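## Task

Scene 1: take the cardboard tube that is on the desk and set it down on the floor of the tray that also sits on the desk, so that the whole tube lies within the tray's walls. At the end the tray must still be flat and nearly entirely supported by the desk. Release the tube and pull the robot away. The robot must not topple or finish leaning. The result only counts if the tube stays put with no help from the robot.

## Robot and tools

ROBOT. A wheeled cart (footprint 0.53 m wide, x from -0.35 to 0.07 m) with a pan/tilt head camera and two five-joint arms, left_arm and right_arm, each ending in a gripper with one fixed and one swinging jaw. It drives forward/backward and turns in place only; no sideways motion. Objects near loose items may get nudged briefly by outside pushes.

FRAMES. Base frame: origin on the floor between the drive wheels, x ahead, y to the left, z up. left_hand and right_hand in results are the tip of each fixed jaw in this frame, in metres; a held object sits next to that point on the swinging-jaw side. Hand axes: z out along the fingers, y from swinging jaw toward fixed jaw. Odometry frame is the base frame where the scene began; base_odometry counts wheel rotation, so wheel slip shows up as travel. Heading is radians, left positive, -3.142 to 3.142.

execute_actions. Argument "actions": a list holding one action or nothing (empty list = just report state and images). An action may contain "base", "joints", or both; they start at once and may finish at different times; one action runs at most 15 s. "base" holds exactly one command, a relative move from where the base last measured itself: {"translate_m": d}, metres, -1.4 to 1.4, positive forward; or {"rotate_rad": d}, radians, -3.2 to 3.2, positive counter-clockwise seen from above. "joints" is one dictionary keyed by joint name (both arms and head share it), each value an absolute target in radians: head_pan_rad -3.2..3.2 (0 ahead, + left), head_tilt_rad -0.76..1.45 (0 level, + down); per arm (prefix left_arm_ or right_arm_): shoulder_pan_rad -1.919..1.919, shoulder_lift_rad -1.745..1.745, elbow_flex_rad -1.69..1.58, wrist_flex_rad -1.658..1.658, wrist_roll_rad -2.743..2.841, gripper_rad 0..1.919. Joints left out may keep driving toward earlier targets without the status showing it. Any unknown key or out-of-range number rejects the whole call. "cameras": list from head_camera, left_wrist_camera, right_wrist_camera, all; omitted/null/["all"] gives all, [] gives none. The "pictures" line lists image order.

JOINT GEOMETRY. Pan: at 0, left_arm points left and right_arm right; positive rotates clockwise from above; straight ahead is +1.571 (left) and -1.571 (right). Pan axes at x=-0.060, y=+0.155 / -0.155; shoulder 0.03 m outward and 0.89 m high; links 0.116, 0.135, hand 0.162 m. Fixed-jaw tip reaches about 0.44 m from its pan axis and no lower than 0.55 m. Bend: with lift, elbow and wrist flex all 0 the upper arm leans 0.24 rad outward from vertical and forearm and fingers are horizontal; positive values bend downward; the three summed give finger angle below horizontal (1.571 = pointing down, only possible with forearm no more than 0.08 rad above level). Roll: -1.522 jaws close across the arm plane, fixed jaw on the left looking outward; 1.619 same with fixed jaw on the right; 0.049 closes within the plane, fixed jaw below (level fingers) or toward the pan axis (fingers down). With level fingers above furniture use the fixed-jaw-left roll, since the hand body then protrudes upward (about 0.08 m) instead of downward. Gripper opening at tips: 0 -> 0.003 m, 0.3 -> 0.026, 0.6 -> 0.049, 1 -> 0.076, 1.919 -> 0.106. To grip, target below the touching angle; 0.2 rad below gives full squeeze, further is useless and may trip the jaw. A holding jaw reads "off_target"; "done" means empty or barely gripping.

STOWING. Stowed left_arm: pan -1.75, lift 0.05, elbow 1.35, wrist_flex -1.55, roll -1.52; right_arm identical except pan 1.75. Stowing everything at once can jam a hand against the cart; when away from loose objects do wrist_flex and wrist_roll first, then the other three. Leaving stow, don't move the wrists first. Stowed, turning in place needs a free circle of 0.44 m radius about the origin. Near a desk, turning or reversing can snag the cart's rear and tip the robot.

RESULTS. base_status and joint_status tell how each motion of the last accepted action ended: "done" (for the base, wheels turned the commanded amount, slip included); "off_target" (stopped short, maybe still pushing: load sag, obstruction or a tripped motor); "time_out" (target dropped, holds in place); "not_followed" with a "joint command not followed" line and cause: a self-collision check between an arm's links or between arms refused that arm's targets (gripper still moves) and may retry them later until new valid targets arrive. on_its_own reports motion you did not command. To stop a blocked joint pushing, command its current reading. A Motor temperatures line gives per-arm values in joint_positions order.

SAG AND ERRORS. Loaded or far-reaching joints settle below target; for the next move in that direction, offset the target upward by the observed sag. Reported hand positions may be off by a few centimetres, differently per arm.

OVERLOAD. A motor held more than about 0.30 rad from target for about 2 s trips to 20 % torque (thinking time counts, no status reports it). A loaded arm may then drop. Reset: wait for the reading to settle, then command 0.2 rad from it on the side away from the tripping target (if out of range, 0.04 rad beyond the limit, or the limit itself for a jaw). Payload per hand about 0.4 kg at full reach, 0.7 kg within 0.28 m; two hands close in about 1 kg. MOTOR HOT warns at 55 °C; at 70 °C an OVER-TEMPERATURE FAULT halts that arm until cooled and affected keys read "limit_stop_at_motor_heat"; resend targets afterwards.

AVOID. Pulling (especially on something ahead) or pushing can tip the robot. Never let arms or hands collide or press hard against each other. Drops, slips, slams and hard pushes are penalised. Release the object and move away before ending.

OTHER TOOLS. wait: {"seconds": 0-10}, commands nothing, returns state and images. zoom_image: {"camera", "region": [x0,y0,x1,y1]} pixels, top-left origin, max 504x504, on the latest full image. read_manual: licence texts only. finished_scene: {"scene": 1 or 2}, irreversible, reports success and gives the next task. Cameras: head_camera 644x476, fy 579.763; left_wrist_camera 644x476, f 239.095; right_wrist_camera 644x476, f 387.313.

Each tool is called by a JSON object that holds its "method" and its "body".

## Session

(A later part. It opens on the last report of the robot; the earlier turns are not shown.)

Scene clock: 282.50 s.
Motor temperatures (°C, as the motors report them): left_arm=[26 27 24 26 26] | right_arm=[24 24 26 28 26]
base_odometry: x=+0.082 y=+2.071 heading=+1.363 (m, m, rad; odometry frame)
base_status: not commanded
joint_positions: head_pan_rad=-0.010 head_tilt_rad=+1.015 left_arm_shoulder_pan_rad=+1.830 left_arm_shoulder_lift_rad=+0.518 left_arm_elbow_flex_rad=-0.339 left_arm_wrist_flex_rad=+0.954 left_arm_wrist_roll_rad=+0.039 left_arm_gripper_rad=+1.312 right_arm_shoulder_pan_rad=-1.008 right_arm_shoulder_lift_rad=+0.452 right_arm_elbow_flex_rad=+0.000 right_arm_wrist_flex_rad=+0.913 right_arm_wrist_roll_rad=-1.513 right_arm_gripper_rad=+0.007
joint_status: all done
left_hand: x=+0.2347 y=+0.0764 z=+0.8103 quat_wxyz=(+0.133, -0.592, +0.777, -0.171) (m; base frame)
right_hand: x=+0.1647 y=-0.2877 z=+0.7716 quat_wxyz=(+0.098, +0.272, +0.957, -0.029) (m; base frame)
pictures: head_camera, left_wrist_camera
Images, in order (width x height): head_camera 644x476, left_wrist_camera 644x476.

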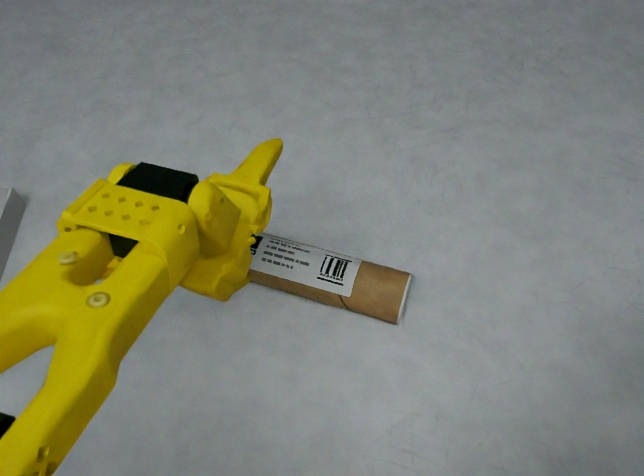

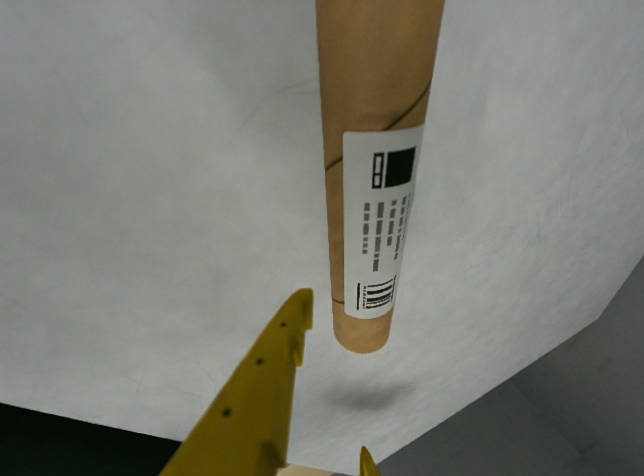

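{"method": "execute_actions", "body": {"actions": [{"joints":{"left_arm_shoulder_pan_rad":1.88,"left_arm_shoulder_lift_rad":0.95,"left_arm_elbow_flex_rad":-0.70,"left_arm_wrist_flex_rad":0.86}}], "cameras": ["head_camera","left_wrist_camera"]}}

Scene clock: 293.83 s.
Motor temperatures (°C, as the motors report them): left_arm=[26 27 24 26 26] | right_arm=[24 25 27 28 26]
base_odometry: x=+0.082 y=+2.071 heading=+1.363 (m, m, rad; odometry frame)
base_status: not commanded
joint_positions: head_pan_rad=-0.010 head_tilt_rad=+1.015 left_arm_shoulder_pan_rad=+1.872 left_arm_shoulder_lift_rad=+0.972 left_arm_elbow_flex_rad=-0.660 left_arm_wrist_flex_rad=+0.872 left_arm_wrist_roll_rad=+0.039 left_arm_gripper_rad=+1.312 right_arm_shoulder_pan_rad=-1.008 right_arm_shoulder_lift_rad=+0.452 right_arm_elbow_flex_rad=+0.000 right_arm_wrist_flex_rad=+0.913 right_arm_wrist_roll_rad=-1.513 right_arm_gripper_rad=+0.007
joint_status: all done
left_hand: x=+0.2478 y=+0.0591 z=+0.7461 quat_wxyz=(+0.115, -0.578, +0.793, -0.154) (m; base frame)
right_hand: x=+0.1647 y=-0.2877 z=+0.7716 quat_wxyz=(+0.098, +0.272, +0.957, -0.029) (m; base frame)
pictures: head_camera, left_wrist_camera
Images, in order (width x height): head_camera 644x476, left_wrist_camera 644x476.

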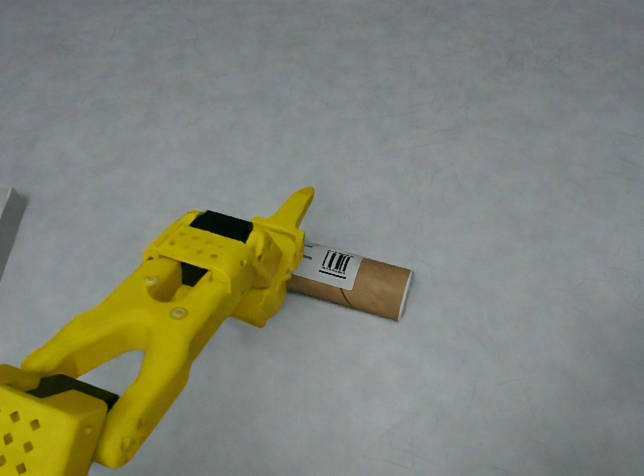

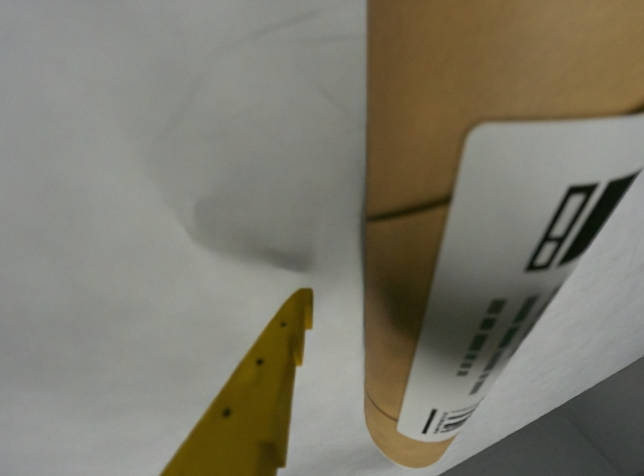

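{"method": "execute_actions", "body": {"actions": [{"joints":{"left_arm_shoulder_lift_rad":1.0,"left_arm_elbow_flex_rad":-0.72,"left_arm_wrist_flex_rad":0.82,"left_arm_gripper_rad":0.33}}], "cameras": ["head_camera","left_wrist_camera"]}}

Scene clock: 297.27 s.
Motor temperatures (°C, as the motors report them): left_arm=[26 27 24 26 26] | right_arm=[24 25 27 28 26]
base_odometry: x=+0.082 y=+2.071 heading=+1.363 (m, m, rad; odometry frame)
base_status: not commanded
joint_positions: head_pan_rad=-0.010 head_tilt_rad=+1.015 left_arm_shoulder_pan_rad=+1.872 left_arm_shoulder_lift_rad=+1.023 left_arm_elbow_flex_rad=-0.692 left_arm_wrist_flex_rad=+0.829 left_arm_wrist_roll_rad=+0.039 left_arm_gripper_rad=+0.527 right_arm_shoulder_pan_rad=-1.008 right_arm_shoulder_lift_rad=+0.452 right_arm_elbow_flex_rad=+0.000 right_arm_wrist_flex_rad=+0.913 right_arm_wrist_roll_rad=-1.513 right_arm_gripper_rad=+0.007
joint_status: left_arm_gripper_rad off_target (ended at +0.527, target +0.330); the others done
left_hand: x=+0.2525 y=+0.0577 z=+0.7395 quat_wxyz=(+0.122, -0.577, +0.791, -0.164) (m; base frame)
right_hand: x=+0.1647 y=-0.2877 z=+0.7716 quat_wxyz=(+0.098, +0.272, +0.957, -0.029) (m; base frame)
pictures: head_camera, left_wrist_camera
Images, in order (width x height): head_camera 644x476, left_wrist_camera 644x476.

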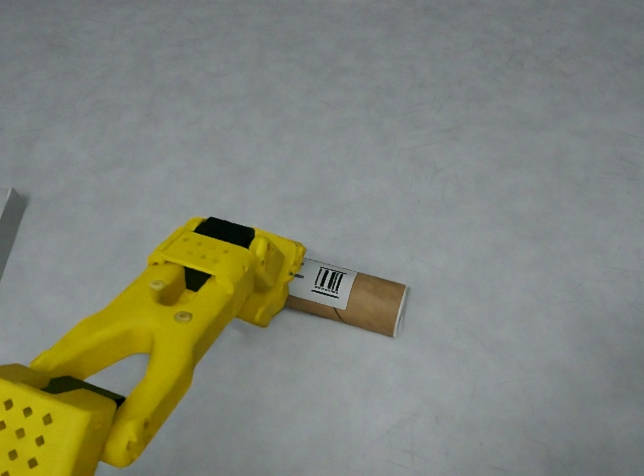

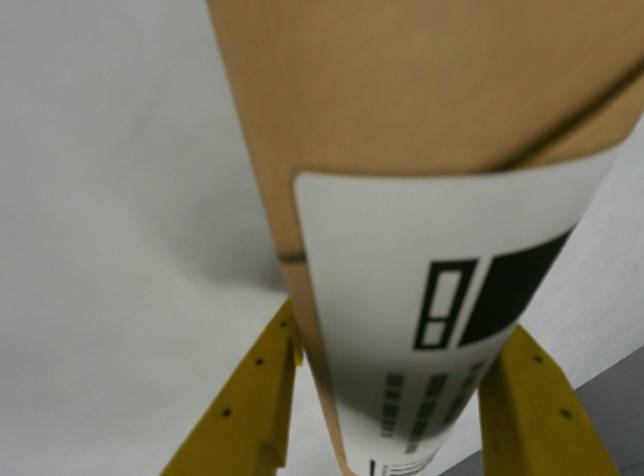

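{"method": "execute_actions", "body": {"actions": [{"joints":{"head_pan_rad":0.55,"head_tilt_rad":1.1,"left_arm_shoulder_pan_rad":0.79,"left_arm_shoulder_lift_rad":0.33,"left_arm_elbow_flex_rad":-0.2,"left_arm_wrist_flex_rad":1.32,"left_arm_wrist_roll_rad":0.85,"left_arm_gripper_rad":0.33}}], "cameras": ["head_camera","left_wrist_camera"]}}

Scene clock: 305.80 s.
Motor temperatures (°C, as the motors report them): left_arm=[26 27 24 26 26] | right_arm=[24 25 27 28 26]
base_odometry: x=+0.082 y=+2.071 heading=+1.363 (m, m, rad; odometry frame)
base_status: not commanded
joint_positions: head_pan_rad=+0.540 head_tilt_rad=+1.095 left_arm_shoulder_pan_rad=+0.799 left_arm_shoulder_lift_rad=+0.379 left_arm_elbow_flex_rad=-0.198 left_arm_wrist_flex_rad=+1.312 left_arm_wrist_roll_rad=+0.840 left_arm_gripper_rad=+0.526 right_arm_shoulder_pan_rad=-1.008 right_arm_shoulder_lift_rad=+0.452 right_arm_elbow_flex_rad=+0.000 right_arm_wrist_flex_rad=+0.913 right_arm_wrist_roll_rad=-1.513 right_arm_gripper_rad=+0.007
joint_status: left_arm_gripper_rad off_target (ended at +0.526, target +0.330); the others done
left_hand: x=+0.1154 y=+0.3173 z=+0.8087 quat_wxyz=(+0.027, -0.999, +0.004, -0.028) (m; base frame)
right_hand: x=+0.1647 y=-0.2877 z=+0.7716 quat_wxyz=(+0.098, +0.272, +0.957, -0.029) (m; base frame)
pictures: head_camera, left_wrist_camera
Images, in order (width x height): head_camera 644x476, left_wrist_camera 644x476.

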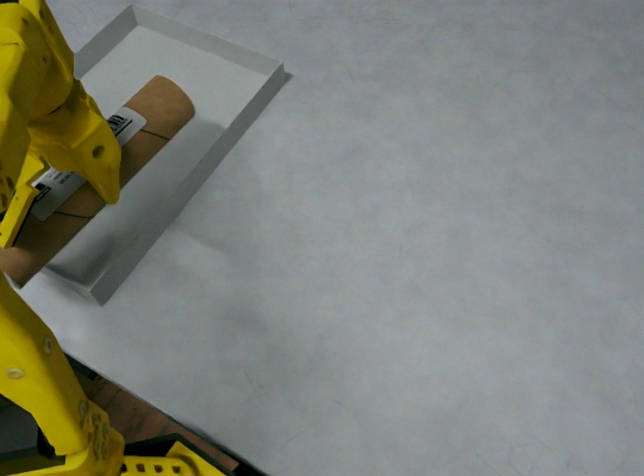

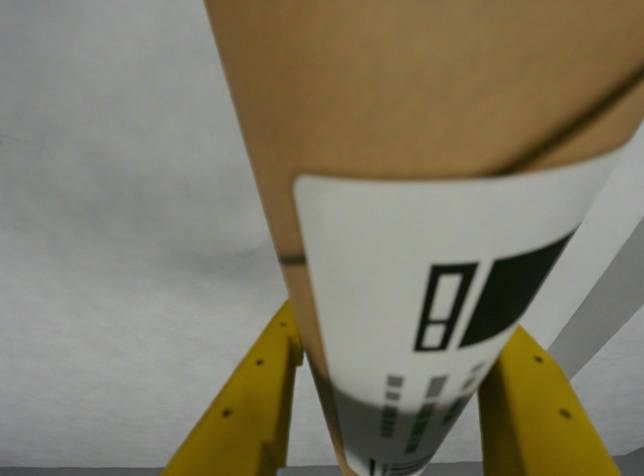

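{"method": "execute_actions", "body": {"actions": [{"joints":{"head_pan_rad":1.0,"head_tilt_rad":1.15,"left_arm_gripper_rad":0.33}}], "cameras": ["head_camera"]}}

Scene clock: 313.60 s.
Motor temperatures (°C, as the motors report them): left_arm=[26 27 24 26 26] | right_arm=[24 25 27 28 26]
base_odometry: x=+0.082 y=+2.071 heading=+1.363 (m, m, rad; odometry frame)
base_status: not commanded
joint_positions: head_pan_rad=+0.990 head_tilt_rad=+1.145 left_arm_shoulder_pan_rad=+0.799 left_arm_shoulder_lift_rad=+0.379 left_arm_elbow_flex_rad=-0.198 left_arm_wrist_flex_rad=+1.312 left_arm_wrist_roll_rad=+0.840 left_arm_gripper_rad=+0.526 right_arm_shoulder_pan_rad=-1.008 right_arm_shoulder_lift_rad=+0.452 right_arm_elbow_flex_rad=+0.000 right_arm_wrist_flex_rad=+0.913 right_arm_wrist_roll_rad=-1.513 right_arm_gripper_rad=+0.007
joint_status: left_arm_gripper_rad off_target (ended at +0.526, target +0.330); the others done
left_hand: x=+0.1154 y=+0.3173 z=+0.8087 quat_wxyz=(+0.027, -0.999, +0.004, -0.028) (m; base frame)
right_hand: x=+0.1647 y=-0.2877 z=+0.7716 quat_wxyz=(+0.098, +0.272, +0.957, -0.029) (m; base frame)
pictures: head_camera
Images, in order (width x height): head_camera 644x476.

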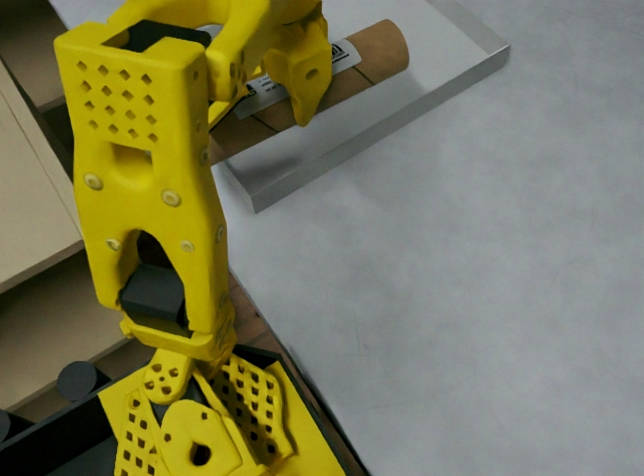

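{"method": "execute_actions", "body": {"actions": [{"joints":{"head_pan_rad":0.75,"head_tilt_rad":1.05,"left_arm_shoulder_pan_rad":0.89,"left_arm_shoulder_lift_rad":0.72,"left_arm_elbow_flex_rad":-0.52,"left_arm_wrist_flex_rad":1.24,"left_arm_wrist_roll_rad":0.93,"left_arm_gripper_rad":0.33}}], "cameras": ["head_camera"]}}

Scene clock: 318.43 s.
Motor temperatures (°C, as the motors report them): left_arm=[26 27 24 26 26] | right_arm=[24 25 27 28 26]
base_odometry: x=+0.082 y=+2.071 heading=+1.363 (m, m, rad; odometry frame)
base_status: not commanded
joint_positions: head_pan_rad=+0.760 head_tilt_rad=+1.065 left_arm_shoulder_pan_rad=+0.881 left_arm_shoulder_lift_rad=+0.738 left_arm_elbow_flex_rad=-0.480 left_arm_wrist_flex_rad=+1.249 left_arm_wrist_roll_rad=+0.921 left_arm_gripper_rad=+0.526 right_arm_shoulder_pan_rad=-1.008 right_arm_shoulder_lift_rad=+0.452 right_arm_elbow_flex_rad=+0.000 right_arm_wrist_flex_rad=+0.913 right_arm_wrist_roll_rad=-1.513 right_arm_gripper_rad=+0.007
joint_status: left_arm_gripper_rad off_target (ended at +0.526, target +0.330); the others done
left_hand: x=+0.1477 y=+0.3182 z=+0.7687 quat_wxyz=(+0.021, -0.999, +0.004, -0.025) (m; base frame)
right_hand: x=+0.1647 y=-0.2877 z=+0.7716 quat_wxyz=(+0.098, +0.272, +0.957, -0.029) (m; base frame)
pictures: head_camera
Images, in order (width x height): head_camera 644x476.

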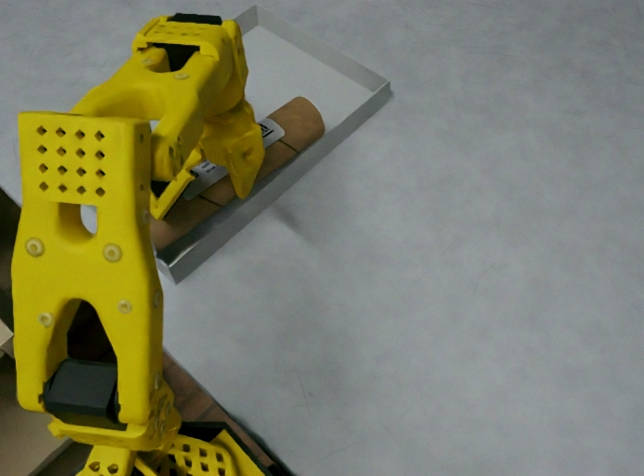

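{"method": "execute_actions", "body": {"actions": [{"joints":{"left_arm_shoulder_lift_rad":0.79,"left_arm_elbow_flex_rad":-0.53,"left_arm_wrist_flex_rad":1.2,"left_arm_gripper_rad":0.33}}], "cameras": []}}

{"method": "execute_actions", "body": {"actions": [{"joints":{"left_arm_gripper_rad":1.0}}], "cameras": []}}

{"method": "execute_actions", "body": {"actions": [{"joints":{"left_arm_shoulder_lift_rad":0.3,"left_arm_elbow_flex_rad":-0.2,"left_arm_wrist_flex_rad":1.3,"left_arm_shoulder_pan_rad":1.2}}], "cameras": ["head_camera"]}}

Scene clock: 322.23 s.
Motor temperatures (°C, as the motors report them): left_arm=[26 27 24 26 26] | right_arm=[24 25 27 28 26]
base_odometry: x=+0.082 y=+2.071 heading=+1.363 (m, m, rad; odometry frame)
base_status: not commanded
joint_positions: head_pan_rad=+0.760 head_tilt_rad=+1.065 left_arm_shoulder_pan_rad=+0.881 left_arm_shoulder_lift_rad=+0.796 left_arm_elbow_flex_rad=-0.506 left_arm_wrist_flex_rad=+1.212 left_arm_wrist_roll_rad=+0.923 left_arm_gripper_rad=+0.527 right_arm_shoulder_pan_rad=-1.008 right_arm_shoulder_lift_rad=+0.452 right_arm_elbow_flex_rad=+0.000 right_arm_wrist_flex_rad=+0.913 right_arm_wrist_roll_rad=-1.513 right_arm_gripper_rad=+0.007
joint_status: left_arm_gripper_rad off_target (ended at +0.527, target +0.330); the others done
left_hand: x=+0.1503 y=+0.3203 z=+0.7588 quat_wxyz=(+0.022, -0.999, +0.003, -0.027) (m; base frame)
right_hand: x=+0.1647 y=-0.2877 z=+0.7716 quat_wxyz=(+0.098, +0.272, +0.957, -0.029) (m; base frame)
pictures: none
No camera images: the call's "cameras" was empty. Leave "cameras" out to get every camera's image.

Scene clock: 323.10 s.
Motor temperatures (°C, as the motors report them): left_arm=[26 27 24 26 26] | right_arm=[24 25 27 28 26]
base_odometry: x=+0.082 y=+2.071 heading=+1.363 (m, m, rad; odometry frame)
base_status: not commanded
joint_positions: head_pan_rad=+0.760 head_tilt_rad=+1.065 left_arm_shoulder_pan_rad=+0.881 left_arm_shoulder_lift_rad=+0.802 left_arm_elbow_flex_rad=-0.506 left_arm_wrist_flex_rad=+1.204 left_arm_wrist_roll_rad=+0.923 left_arm_gripper_rad=+0.986 right_arm_shoulder_pan_rad=-1.008 right_arm_shoulder_lift_rad=+0.452 right_arm_elbow_flex_rad=+0.000 right_arm_wrist_flex_rad=+0.913 right_arm_wrist_roll_rad=-1.513 right_arm_gripper_rad=+0.007
joint_status: all done
left_hand: x=+0.1506 y=+0.3206 z=+0.7574 quat_wxyz=(+0.023, -0.999, +0.003, -0.027) (m; base frame)
right_hand: x=+0.1647 y=-0.2877 z=+0.7716 quat_wxyz=(+0.098, +0.272, +0.957, -0.029) (m; base frame)
pictures: none
No camera images: the call's "cameras" was empty. Leave "cameras" out to get every camera's image.

Scene clock: 324.20 s.
Motor temperatures (°C, as the motors report them): left_arm=[26 27 24 26 26] | right_arm=[24 25 27 28 26]
base_odometry: x=+0.082 y=+2.071 heading=+1.363 (m, m, rad; odometry frame)
base_status: not commanded
joint_positions: head_pan_rad=+0.760 head_tilt_rad=+1.065 left_arm_shoulder_pan_rad=+1.191 left_arm_shoulder_lift_rad=+0.343 left_arm_elbow_flex_rad=-0.198 left_arm_wrist_flex_rad=+1.292 left_arm_wrist_roll_rad=+0.923 left_arm_gripper_rad=+0.987 right_arm_shoulder_pan_rad=-1.008 right_arm_shoulder_lift_rad=+0.452 right_arm_elbow_flex_rad=+0.000 right_arm_wrist_flex_rad=+0.913 right_arm_wrist_roll_rad=-1.513 right_arm_gripper_rad=+0.007
joint_status: all done
left_hand: x=+0.1703 y=+0.2402 z=+0.8165 quat_wxyz=(+0.034, -0.985, +0.157, -0.057) (m; base frame)
right_hand: x=+0.1647 y=-0.2877 z=+0.7716 quat_wxyz=(+0.098, +0.272, +0.957, -0.029) (m; base frame)
pictures: head_camera
Images, in order (width x height): head_camera 644x476.

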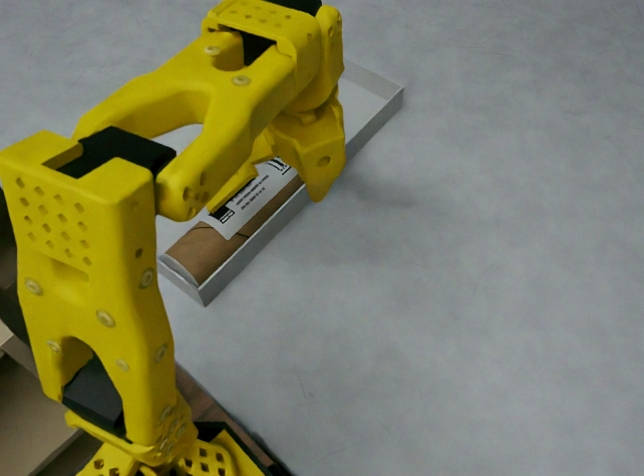

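{"method": "execute_actions", "body": {"actions": [{"joints":{"left_arm_shoulder_pan_rad":1.6,"left_arm_shoulder_lift_rad":0.1,"left_arm_elbow_flex_rad":0.3,"left_arm_wrist_flex_rad":0.9}}], "cameras": ["head_camera"]}}

Scene clock: 326.83 s.
Motor temperatures (°C, as the motors report them): left_arm=[26 27 24 26 26] | right_arm=[24 25 27 28 26]
base_odometry: x=+0.082 y=+2.071 heading=+1.363 (m, m, rad; odometry frame)
base_status: not commanded
joint_positions: head_pan_rad=+0.760 head_tilt_rad=+1.065 left_arm_shoulder_pan_rad=+1.592 left_arm_shoulder_lift_rad=+0.138 left_arm_elbow_flex_rad=+0.302 left_arm_wrist_flex_rad=+0.910 left_arm_wrist_roll_rad=+0.923 left_arm_gripper_rad=+0.987 right_arm_shoulder_pan_rad=-1.008 right_arm_shoulder_lift_rad=+0.452 right_arm_elbow_flex_rad=+0.000 right_arm_wrist_flex_rad=+0.913 right_arm_wrist_roll_rad=-1.513 right_arm_gripper_rad=+0.007
joint_status: all done
left_hand: x=+0.1681 y=+0.1437 z=+0.7913 quat_wxyz=(+0.037, -0.930, +0.349, -0.104) (m; base frame)
right_hand: x=+0.1647 y=-0.2877 z=+0.7716 quat_wxyz=(+0.098, +0.272, +0.957, -0.029) (m; base frame)
pictures: head_camera
Images, in order (width x height): head_camera 644x476.

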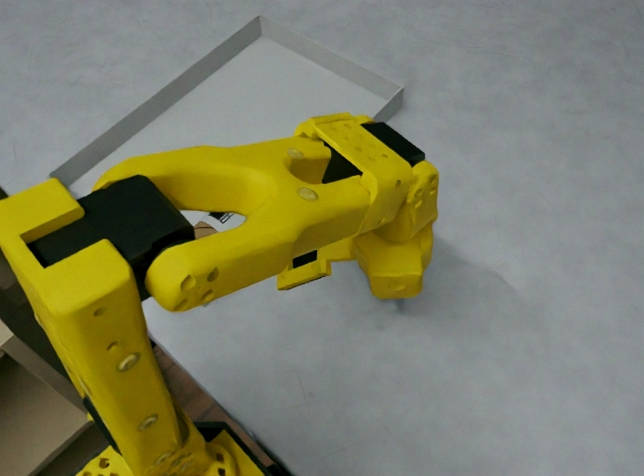

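Arm blocks the view; fold it back.

{"method": "execute_actions", "body": {"actions": [{"joints":{"left_arm_shoulder_pan_rad":1.7,"left_arm_shoulder_lift_rad":-0.4,"left_arm_elbow_flex_rad":1.2,"left_arm_wrist_flex_rad":0.5}}], "cameras": ["head_camera"]}}

Scene clock: 329.77 s.
Motor temperatures (°C, as the motors report them): left_arm=[26 27 24 26 26] | right_arm=[24 25 27 28 26]
base_odometry: x=+0.082 y=+2.071 heading=+1.363 (m, m, rad; odometry frame)
base_status: not commanded
joint_positions: head_pan_rad=+0.760 head_tilt_rad=+1.065 left_arm_shoulder_pan_rad=+1.691 left_arm_shoulder_lift_rad=-0.381 left_arm_elbow_flex_rad=+1.199 left_arm_wrist_flex_rad=+0.511 left_arm_wrist_roll_rad=+0.923 left_arm_gripper_rad=+0.987 right_arm_shoulder_pan_rad=-1.008 right_arm_shoulder_lift_rad=+0.452 right_arm_elbow_flex_rad=+0.000 right_arm_wrist_flex_rad=+0.913 right_arm_wrist_roll_rad=-1.513 right_arm_gripper_rad=+0.007
joint_status: all done
left_hand: x=+0.0823 y=+0.1314 z=+0.7569 quat_wxyz=(+0.034, -0.911, +0.394, -0.115) (m; base frame)
right_hand: x=+0.1647 y=-0.2877 z=+0.7716 quat_wxyz=(+0.098, +0.272, +0.957, -0.029) (m; base frame)
pictures: head_camera
Images, in order (width x height): head_camera 644x476.

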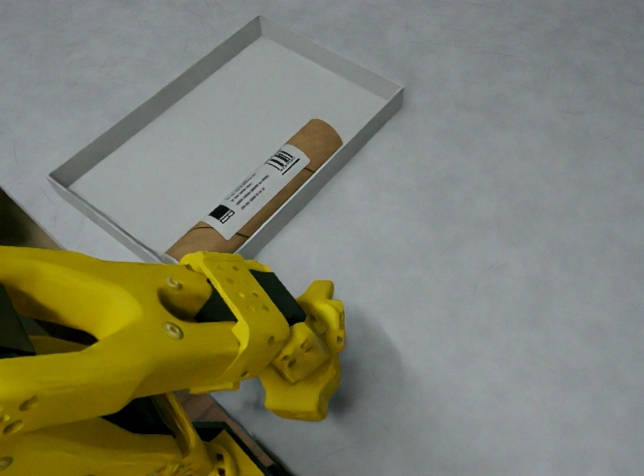

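{"method": "finished_scene", "body": {"scene": 1}}

The scene is finished: the task was done.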